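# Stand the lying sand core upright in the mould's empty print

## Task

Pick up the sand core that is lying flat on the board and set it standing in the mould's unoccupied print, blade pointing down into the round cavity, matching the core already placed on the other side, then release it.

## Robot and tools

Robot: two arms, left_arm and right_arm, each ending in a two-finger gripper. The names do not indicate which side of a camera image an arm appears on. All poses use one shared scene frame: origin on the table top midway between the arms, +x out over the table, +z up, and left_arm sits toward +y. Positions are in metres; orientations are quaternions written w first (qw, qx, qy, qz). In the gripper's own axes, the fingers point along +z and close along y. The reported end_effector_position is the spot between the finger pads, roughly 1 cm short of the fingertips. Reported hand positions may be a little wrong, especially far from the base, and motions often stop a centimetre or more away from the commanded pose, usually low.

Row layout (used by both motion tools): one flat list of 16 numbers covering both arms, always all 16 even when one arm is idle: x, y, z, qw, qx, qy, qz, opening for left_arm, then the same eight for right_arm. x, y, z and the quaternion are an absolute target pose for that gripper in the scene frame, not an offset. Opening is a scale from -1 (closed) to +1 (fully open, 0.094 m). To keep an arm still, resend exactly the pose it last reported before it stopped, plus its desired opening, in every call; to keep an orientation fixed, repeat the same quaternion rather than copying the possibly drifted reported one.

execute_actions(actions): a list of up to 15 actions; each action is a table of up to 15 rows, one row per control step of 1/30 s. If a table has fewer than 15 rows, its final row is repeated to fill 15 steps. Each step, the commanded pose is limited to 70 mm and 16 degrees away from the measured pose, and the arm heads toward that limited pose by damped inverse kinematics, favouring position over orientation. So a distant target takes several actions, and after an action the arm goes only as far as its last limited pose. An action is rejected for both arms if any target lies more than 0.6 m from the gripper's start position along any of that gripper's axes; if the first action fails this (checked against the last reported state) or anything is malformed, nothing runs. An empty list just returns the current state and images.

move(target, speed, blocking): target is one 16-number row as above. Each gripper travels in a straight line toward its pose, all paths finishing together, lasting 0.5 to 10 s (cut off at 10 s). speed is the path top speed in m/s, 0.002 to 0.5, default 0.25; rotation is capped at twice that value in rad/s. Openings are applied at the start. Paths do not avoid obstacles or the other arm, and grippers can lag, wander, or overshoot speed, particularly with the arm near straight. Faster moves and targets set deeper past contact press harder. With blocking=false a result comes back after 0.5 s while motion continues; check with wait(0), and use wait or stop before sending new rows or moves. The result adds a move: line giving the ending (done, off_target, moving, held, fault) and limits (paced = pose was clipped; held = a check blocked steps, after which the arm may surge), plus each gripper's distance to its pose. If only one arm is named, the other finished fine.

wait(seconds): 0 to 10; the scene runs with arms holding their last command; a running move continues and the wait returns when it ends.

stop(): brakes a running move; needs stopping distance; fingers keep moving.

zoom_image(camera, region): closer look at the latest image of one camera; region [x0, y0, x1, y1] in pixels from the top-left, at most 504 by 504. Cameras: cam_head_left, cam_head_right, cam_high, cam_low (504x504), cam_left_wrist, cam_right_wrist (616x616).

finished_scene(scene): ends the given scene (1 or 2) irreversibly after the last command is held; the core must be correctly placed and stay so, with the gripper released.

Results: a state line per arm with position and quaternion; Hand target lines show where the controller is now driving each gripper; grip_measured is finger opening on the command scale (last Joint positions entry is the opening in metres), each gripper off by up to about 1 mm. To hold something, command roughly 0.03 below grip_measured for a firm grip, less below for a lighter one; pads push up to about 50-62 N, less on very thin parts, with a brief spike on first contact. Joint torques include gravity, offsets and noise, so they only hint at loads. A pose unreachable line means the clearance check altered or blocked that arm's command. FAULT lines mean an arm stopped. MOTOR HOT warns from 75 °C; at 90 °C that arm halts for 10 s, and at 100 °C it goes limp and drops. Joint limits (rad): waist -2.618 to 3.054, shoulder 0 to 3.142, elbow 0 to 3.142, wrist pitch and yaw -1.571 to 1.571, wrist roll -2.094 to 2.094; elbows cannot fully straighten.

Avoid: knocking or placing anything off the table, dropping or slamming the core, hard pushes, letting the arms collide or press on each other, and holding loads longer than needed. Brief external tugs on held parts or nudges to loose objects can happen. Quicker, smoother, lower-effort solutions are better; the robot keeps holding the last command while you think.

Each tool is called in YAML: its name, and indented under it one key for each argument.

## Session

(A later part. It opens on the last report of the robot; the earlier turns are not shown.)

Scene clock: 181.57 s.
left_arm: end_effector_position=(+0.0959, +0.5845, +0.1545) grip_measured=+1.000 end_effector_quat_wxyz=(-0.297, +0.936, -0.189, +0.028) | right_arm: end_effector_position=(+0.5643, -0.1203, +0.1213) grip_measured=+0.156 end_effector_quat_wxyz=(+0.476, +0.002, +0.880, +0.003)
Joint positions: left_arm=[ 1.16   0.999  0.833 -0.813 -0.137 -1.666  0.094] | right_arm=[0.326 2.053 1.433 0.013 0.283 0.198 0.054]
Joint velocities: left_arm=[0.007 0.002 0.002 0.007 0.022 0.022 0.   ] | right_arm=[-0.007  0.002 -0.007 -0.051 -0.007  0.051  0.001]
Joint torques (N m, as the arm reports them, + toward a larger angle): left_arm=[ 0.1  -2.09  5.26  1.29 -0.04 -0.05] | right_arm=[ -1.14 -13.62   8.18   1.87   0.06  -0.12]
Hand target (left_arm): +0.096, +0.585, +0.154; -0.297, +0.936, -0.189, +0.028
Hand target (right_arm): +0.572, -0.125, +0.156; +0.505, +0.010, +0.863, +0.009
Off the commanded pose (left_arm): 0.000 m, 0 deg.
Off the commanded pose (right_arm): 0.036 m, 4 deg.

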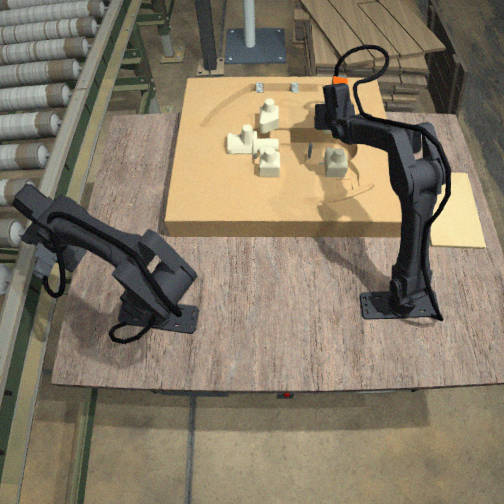

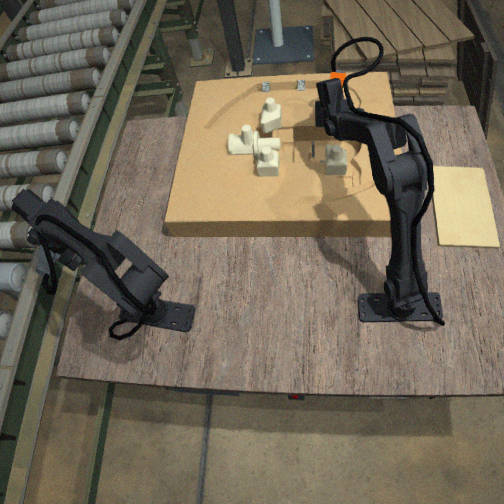

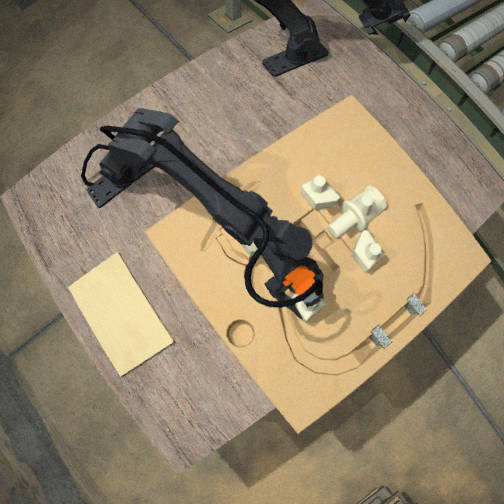

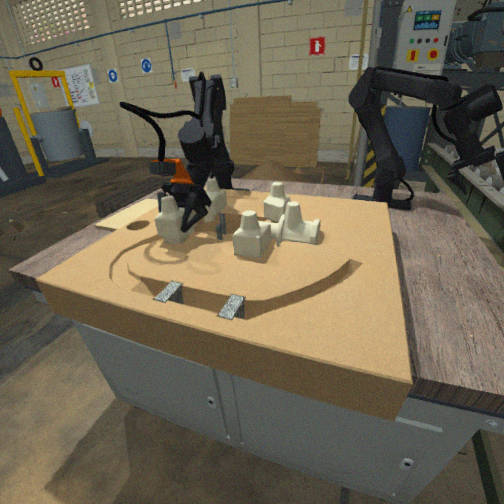

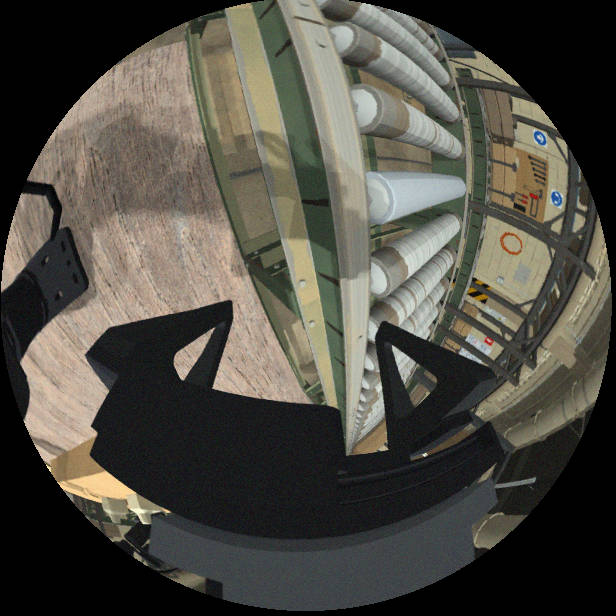

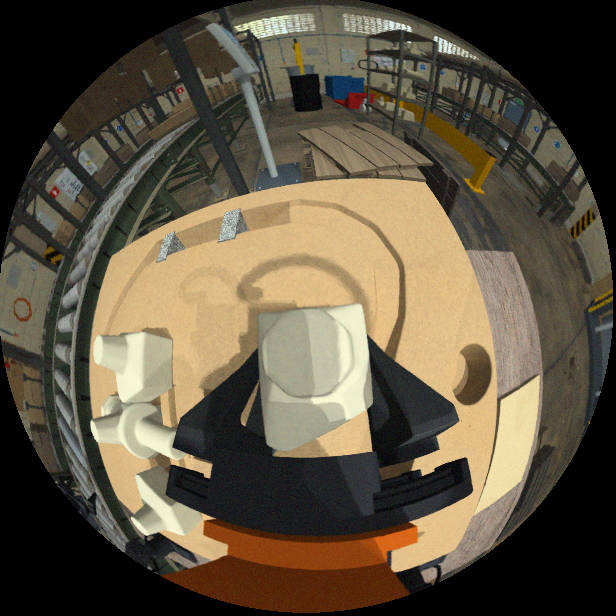

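execute_actions:
  actions:
    - [[0.0959,0.5845,0.1545,-0.297,0.936,-0.189,0.028,1,0.573,-0.127,0.160,0.510,0.01,0.860,0.005,0.12]]
    - [[0.0959,0.5845,0.1545,-0.297,0.936,-0.189,0.028,1,0.573,-0.129,0.163,0.514,0.01,0.858,0.003,0.12]]
    - [[0.0959,0.5845,0.1545,-0.297,0.936,-0.189,0.028,1,0.573,-0.129,0.163,0.514,0.01,0.858,0.003,0.12]]

zoom_image:
  camera: "cam_low"
  region: [150,215,200,255]

Scene clock: 187.27 s.
left_arm: end_effector_position=(+0.0959, +0.5845, +0.1545) grip_measured=+1.000 end_effector_quat_wxyz=(-0.297, +0.936, -0.189, +0.028) | right_arm: end_effector_position=(+0.5615, -0.1243, +0.1168) grip_measured=+0.156 end_effector_quat_wxyz=(+0.465, -0.002, +0.885, -0.004)
Joint positions: left_arm=[ 1.16   0.999  0.833 -0.813 -0.137 -1.666  0.094] | right_arm=[ 0.321  2.051  1.433 -0.014  0.28   0.189  0.054]
Joint velocities: left_arm=[-0.007 -0.017 -0.022 -0.007 -0.022 -0.022  0.   ] | right_arm=[-0.002  0.012 -0.022 -0.037 -0.022 -0.007 -0.   ]
Joint torques (N m, as the arm reports them, + toward a larger angle): left_arm=[ 0.11 -2.04  5.28  1.26 -0.08 -0.03] | right_arm=[ -0.85 -14.8    7.36   2.3    0.25  -0.15]
Hand target (left_arm): +0.096, +0.585, +0.155; -0.297, +0.936, -0.189, +0.028
Hand target (right_arm): +0.571, -0.130, +0.163; +0.514, +0.010, +0.858, +0.002
Off the commanded pose (left_arm): 0.000 m, 0 deg.
Off the commanded pose (right_arm): 0.048 m, 7 deg.

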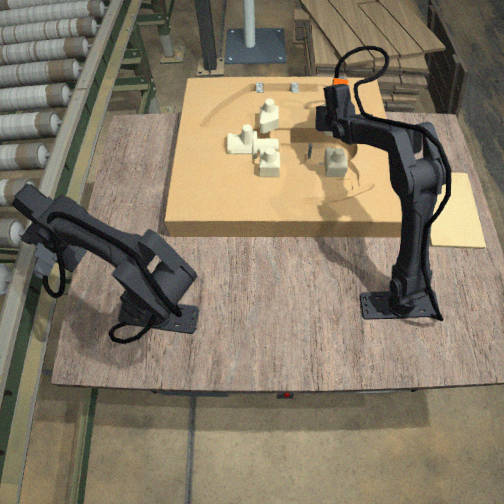

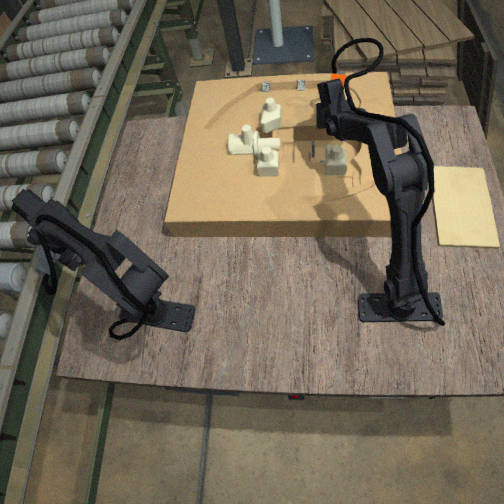

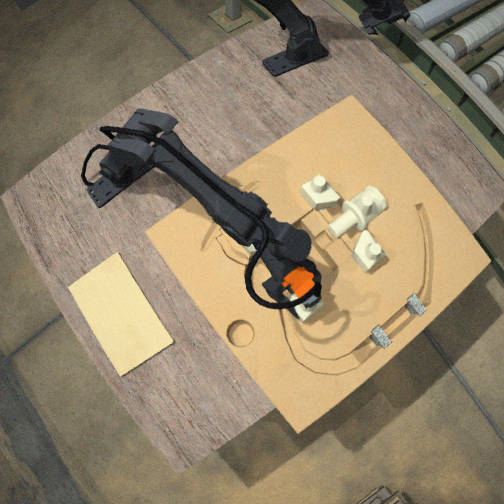

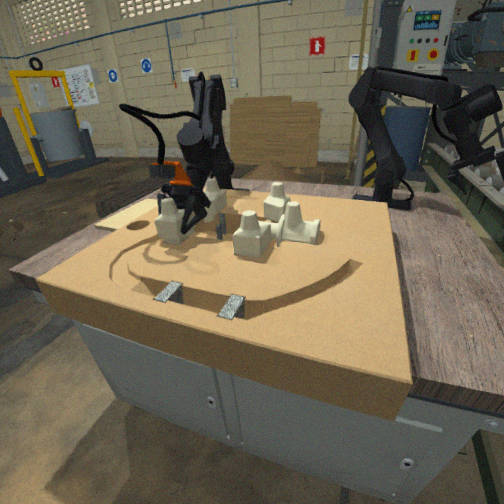

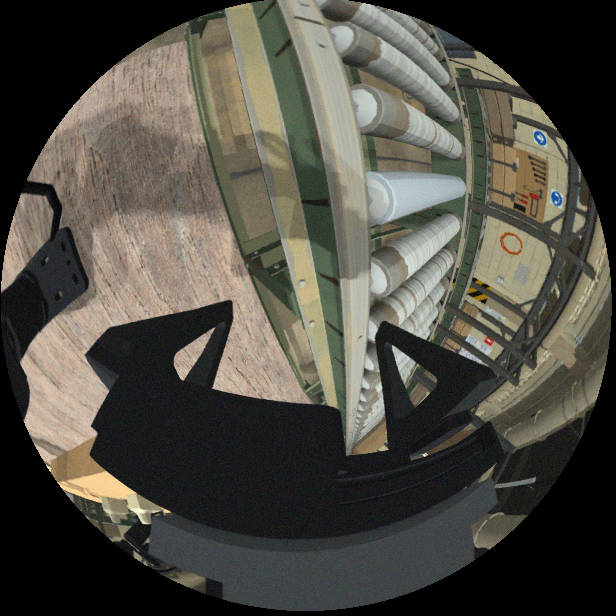

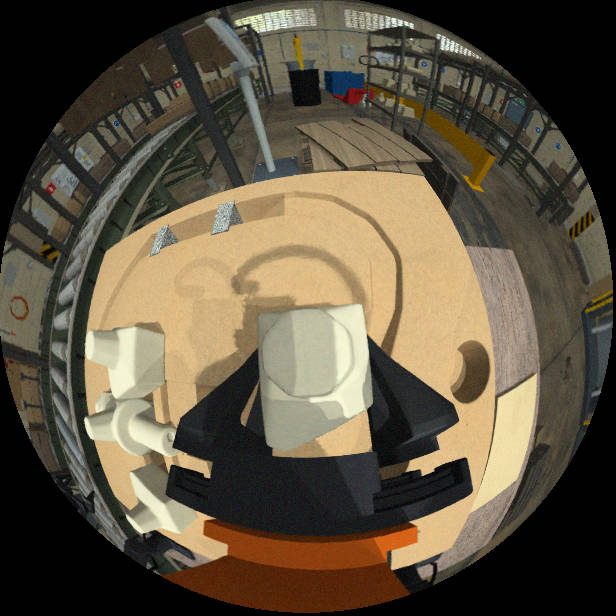

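Region (150, 215, 200, 255) of cam_low's 504x504 image, scaled by 10.080, with more detail than that image has; it fills the top 403 rows of this view, and the rest is white.

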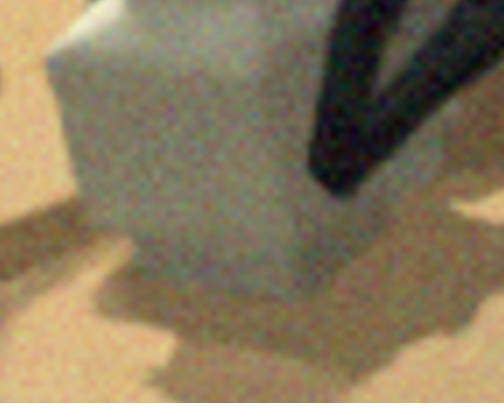

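It has dropped into the print. Lowering the rest of the way.

execute_actions:
  actions:
    - [[0.0959,0.5845,0.1545,-0.297,0.936,-0.189,0.028,1,0.573,-0.127,0.153,0.512,0.01,0.859,0.005,0.12]]
    - [[0.0959,0.5845,0.1545,-0.297,0.936,-0.189,0.028,1,0.573,-0.126,0.144,0.510,0.01,0.860,0.005,0.12]]
    - [[0.0959,0.5845,0.1545,-0.297,0.936,-0.189,0.028,1,0.573,-0.126,0.137,0.508,0.01,0.861,0.005,0.12]]
    - [[0.0959,0.5845,0.1545,-0.297,0.936,-0.189,0.028,1,0.573,-0.126,0.131,0.506,0.01,0.862,0.005,0.12]]
    - [[0.0959,0.5845,0.1545,-0.297,0.936,-0.189,0.028,1,0.572,-0.126,0.125,0.504,0.01,0.863,0.005,0.12]]

zoom_image:
  camera: "cam_low"
  region: [150,215,200,255]

Scene clock: 195.03 s.
left_arm: end_effector_position=(+0.0959, +0.5845, +0.1545) grip_measured=+1.000 end_effector_quat_wxyz=(-0.297, +0.936, -0.189, +0.028) | right_arm: end_effector_position=(+0.5621, -0.1233, +0.1065) grip_measured=+0.156 end_effector_quat_wxyz=(+0.473, -0.002, +0.881, +0.001)
Joint positions: left_arm=[ 1.16   0.999  0.833 -0.813 -0.137 -1.666  0.094] | right_arm=[0.321 2.065 1.393 0.059 0.276 0.189 0.054]
Joint velocities: left_arm=[-0.012 -0.002  0.007  0.066  0.022 -0.037  0.   ] | right_arm=[ 0.007 -0.002  0.002 -0.007  0.022  0.051 -0.   ]
Joint torques (N m, as the arm reports them, + toward a larger angle): left_arm=[ 0.08 -1.97  5.24  1.26 -0.04 -0.03] | right_arm=[ -0.56 -11.41   6.26   2.45   0.24  -0.03]
Hand target (left_arm): +0.096, +0.585, +0.154; -0.297, +0.936, -0.189, +0.028
Hand target (right_arm): +0.571, -0.126, +0.125; +0.504, +0.010, +0.864, +0.004
Off the commanded pose (left_arm): 0.000 m, 0 deg.
Off the commanded pose (right_arm): 0.021 m, 4 deg.

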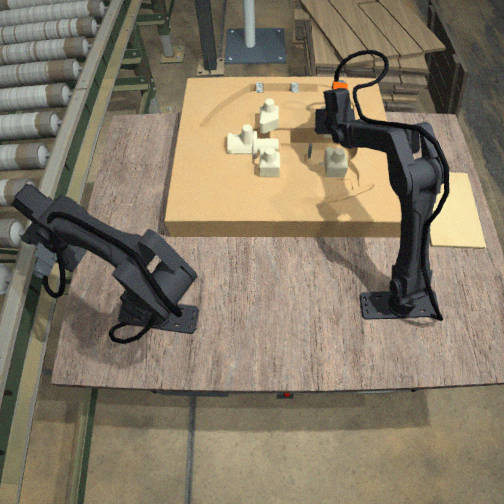

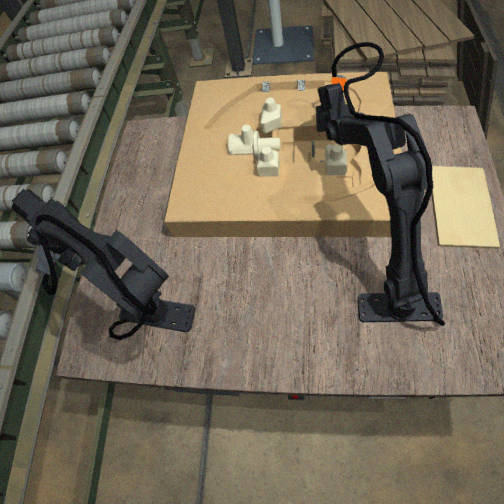

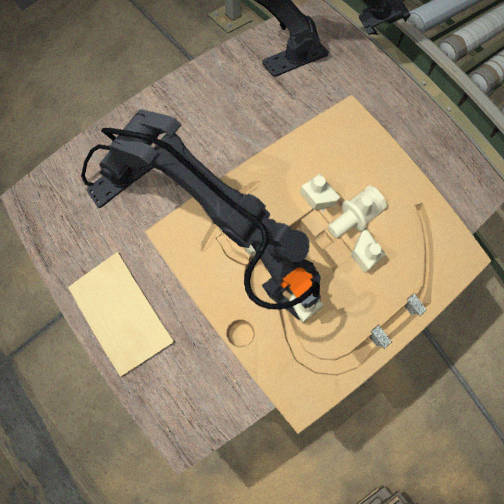

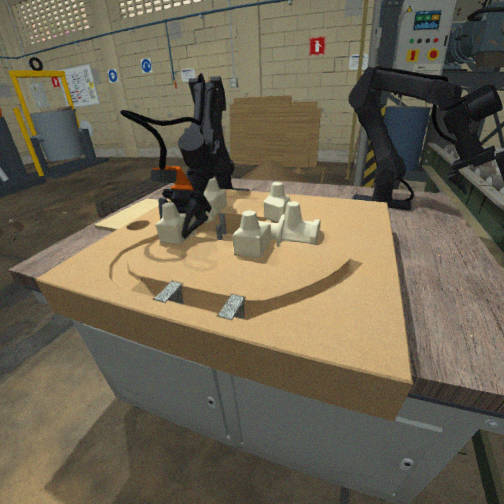

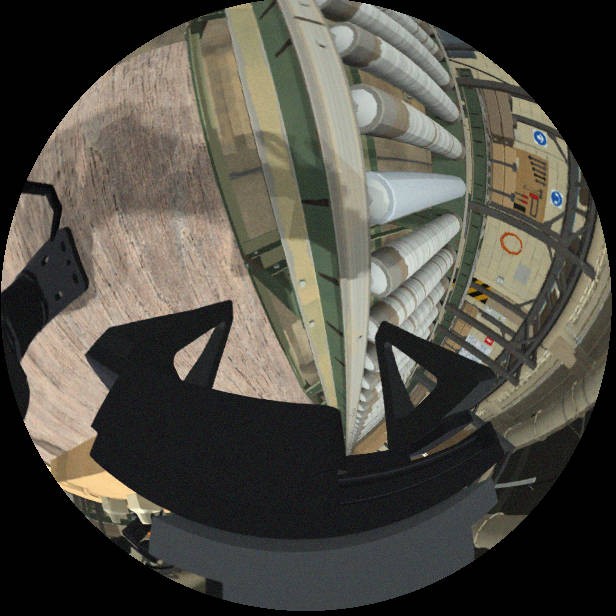

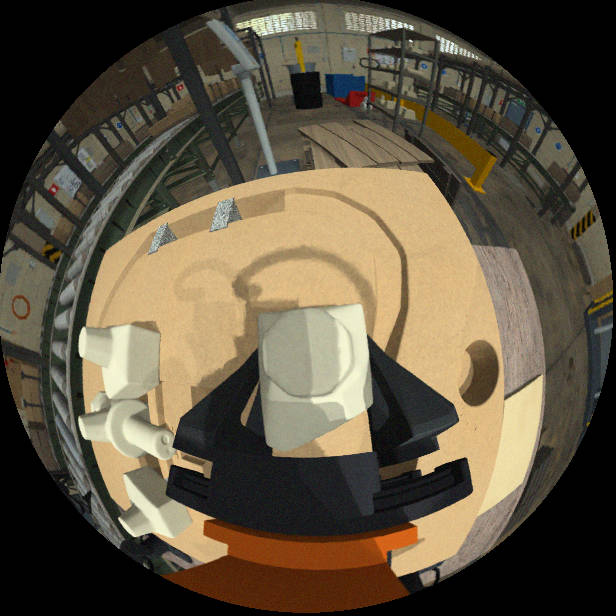

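Region (150, 215, 200, 255) of cam_low's 504x504 image, scaled by 10.080, with more detail than that image has; it fills the top 403 rows of this view, and the rest is white.

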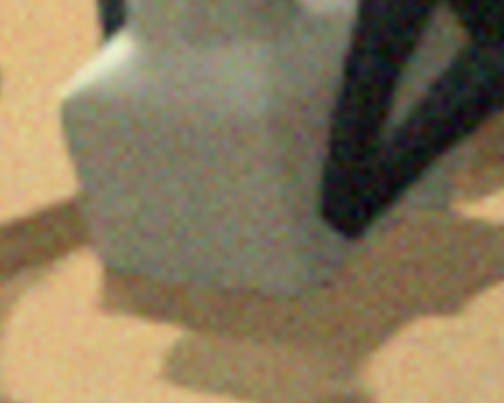

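execute_actions:
  actions:
    - [[0.0959,0.5845,0.1545,-0.297,0.936,-0.189,0.028,1,0.568,-0.125,0.116,0.49,0.0,0.872,0.0,0.12]]
    - [[0.0959,0.5845,0.1545,-0.297,0.936,-0.189,0.028,1,0.566,-0.124,0.113,0.485,0.0,0.875,0.0,0.2],[0.0959,0.5845,0.1545,-0.297,0.936,-0.189,0.028,1,0.566,-0.124,0.113,0.485,0.0,0.875,0.0,0.3],[0.0959,0.5845,0.1545,-0.297,0.936,-0.189,0.028,1,0.566,-0.124,0.113,0.485,0.0,0.875,0.0,0.6]]

move:
  target: [0.0959,0.5845,0.1545,-0.297,0.936,-0.189,0.028,1,0.545,-0.124,0.22,0.485,0.0,0.875,0.0,0.6]
  speed: 0.12

zoom_image:
  camera: "cam_low"
  region: [120,160,240,270]

Scene clock: 200.33 s.
left_arm: end_effector_position=(+0.0959, +0.5845, +0.1545) grip_measured=+1.000 end_effector_quat_wxyz=(-0.297, +0.936, -0.189, +0.028) | right_arm: end_effector_position=(+0.5632, -0.1229, +0.1081) grip_measured=+0.599 end_effector_quat_wxyz=(+0.476, -0.003, +0.879, +0.002)
Joint positions: left_arm=[ 1.16   0.999  0.833 -0.813 -0.137 -1.666  0.094] | right_arm=[0.321 2.065 1.393 0.067 0.275 0.186 0.075]
Joint velocities: left_arm=[ 0.017  0.002 -0.002 -0.007  0.022 -0.051  0.   ] | right_arm=[-0.007 -0.002 -0.002 -0.037 -0.066 -0.022 -0.001]
Joint torques (N m, as the arm reports them, + toward a larger angle): left_arm=[ 0.01 -2.    5.24  1.28 -0.09 -0.02] | right_arm=[ -0.29 -10.74   6.29   1.97   0.18  -0.07]
Hand target (left_arm): +0.096, +0.585, +0.154; -0.297, +0.936, -0.189, +0.028
Hand target (right_arm): +0.566, -0.124, +0.113; +0.485, -0.000, +0.875, -0.000
Off the commanded pose (left_arm): 0.000 m, 0 deg.
Off the commanded pose (right_arm): 0.006 m, 1 deg.

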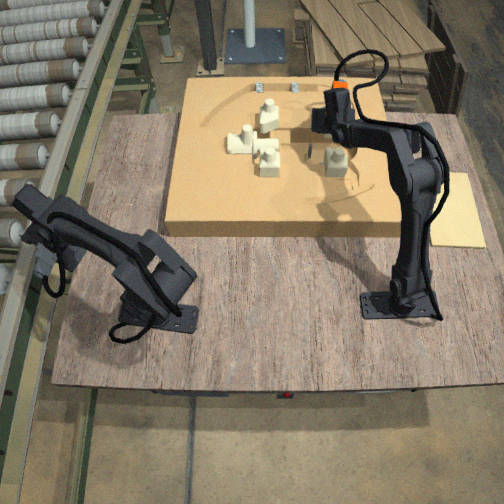

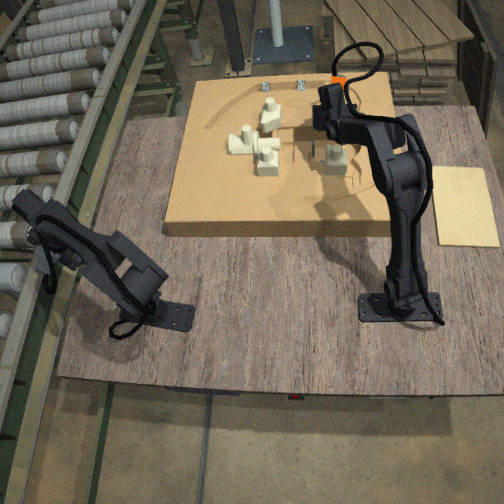

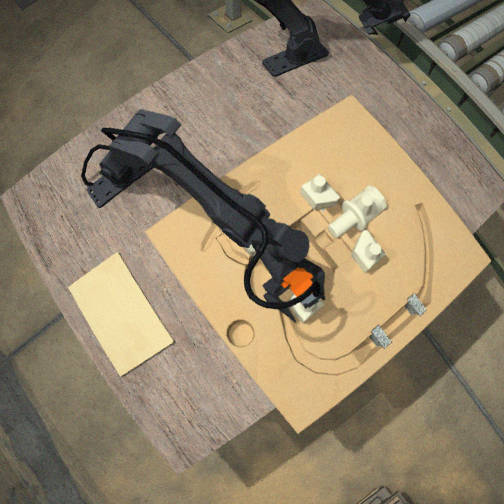

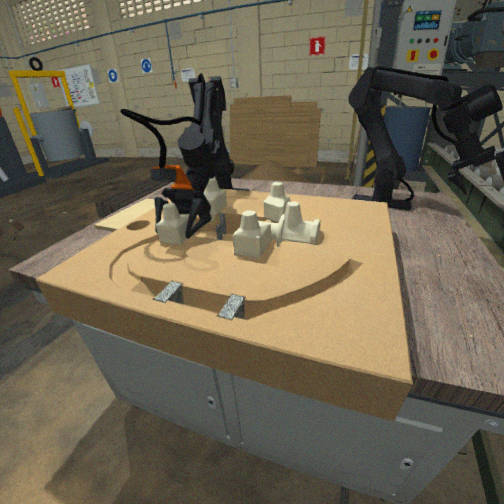

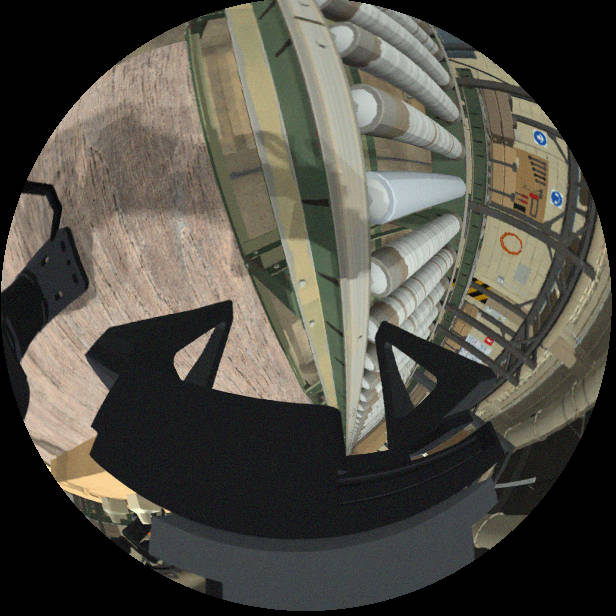

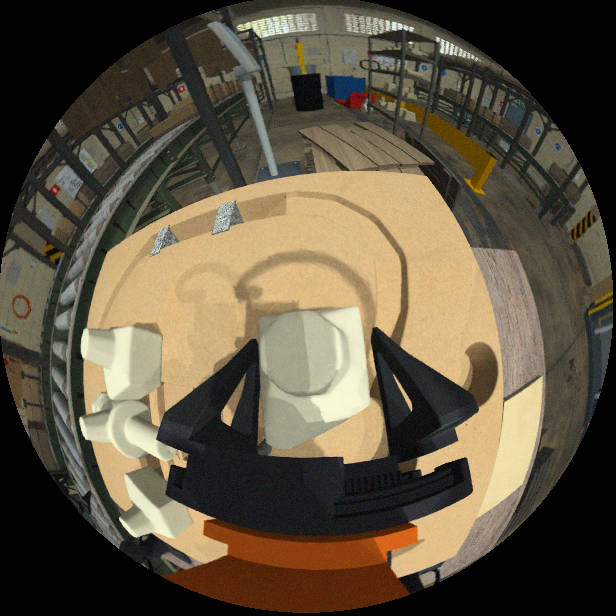

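Scene clock: 201.90 s.
left_arm: end_effector_position=(+0.0959, +0.5845, +0.1545) grip_measured=+1.000 end_effector_quat_wxyz=(-0.297, +0.936, -0.189, +0.028) | right_arm: end_effector_position=(+0.5445, -0.1269, +0.1907) grip_measured=+0.599 end_effector_quat_wxyz=(+0.460, -0.007, +0.888, -0.007)
Joint positions: left_arm=[ 1.16   0.999  0.833 -0.813 -0.137 -1.666  0.094] | right_arm=[ 0.328  1.921  1.559 -0.282  0.285  0.186  0.075]
Joint velocities: left_arm=[-0.012  0.012  0.002 -0.095 -0.022 -0.022  0.   ] | right_arm=[-0.017  0.002 -0.022 -0.037  0.007  0.022  0.001]
Joint torques (N m, as the arm reports them, + toward a larger angle): left_arm=[ 0.   -2.    5.3   1.27 -0.06 -0.03] | right_arm=[  0.6  -12.22   8.57   1.75   0.23   0.03]
Hand target (left_arm): +0.096, +0.585, +0.154; -0.297, +0.936, -0.189, +0.028
Hand target (right_arm): +0.545, -0.124, +0.220; +0.485, +0.000, +0.875, +0.000
Off the commanded pose (left_arm): 0.000 m, 0 deg.
Off the commanded pose (right_arm): 0.029 m, 3 deg.
move: off_target (right_arm)

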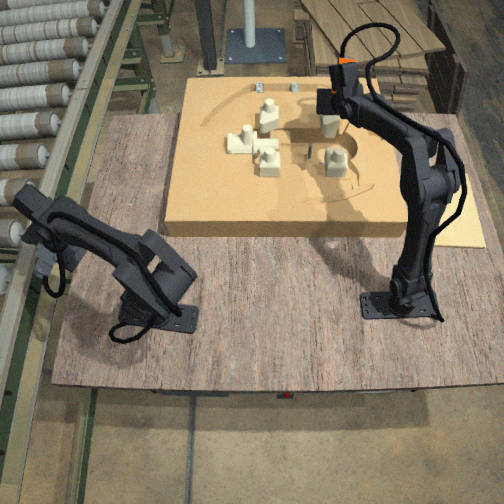

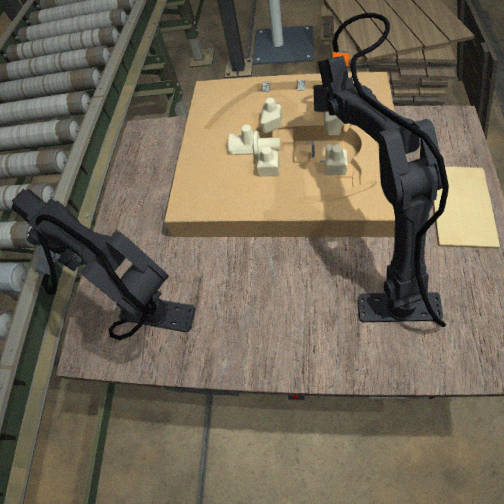

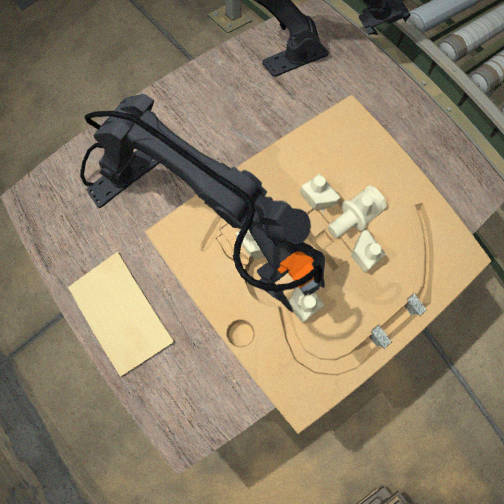

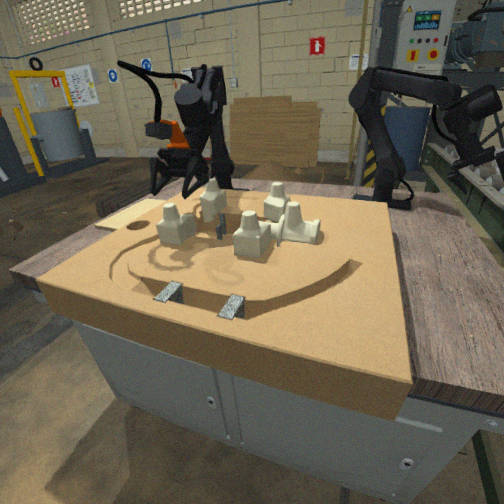

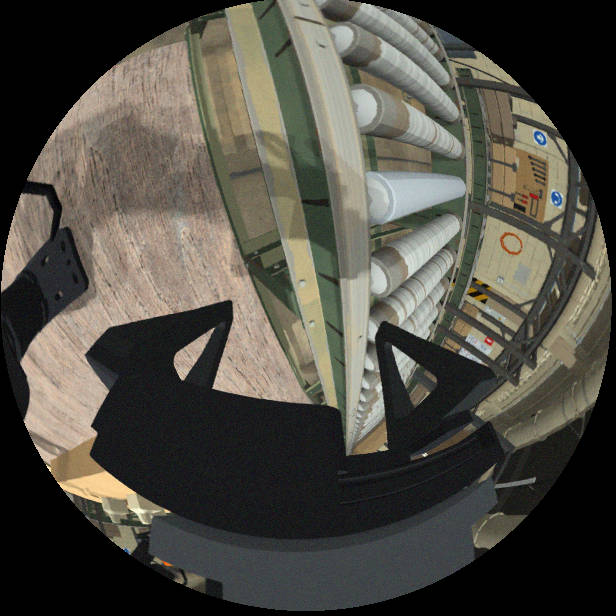

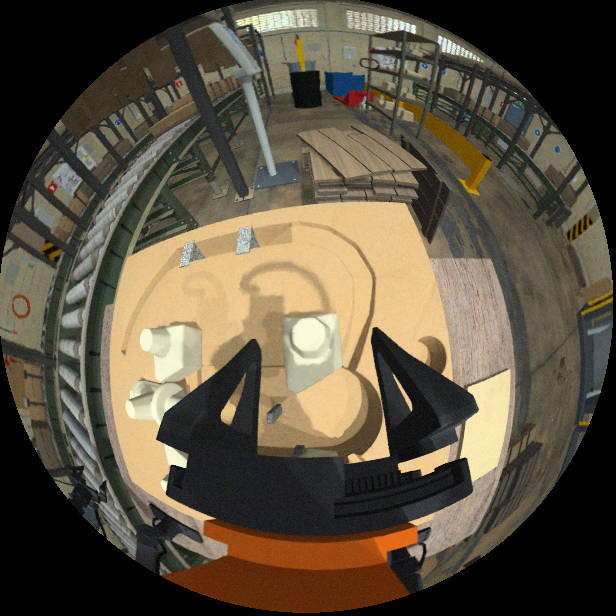

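Region (120, 160, 240, 270) of cam_low's 504x504 image, scaled by 4.200, with more detail than that image has; it fills the top 462 rows of this view, and the rest is white.

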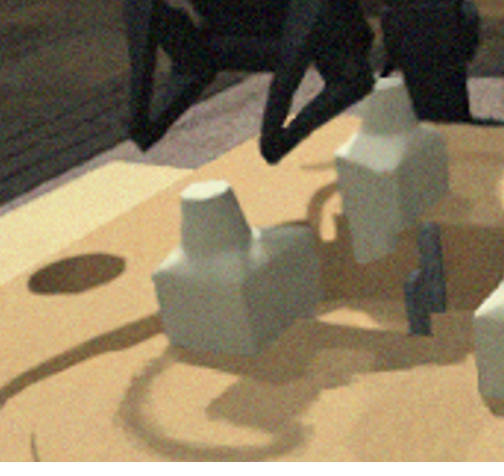

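finished_scene:
  scene: 1

The scene is finished: the task was done.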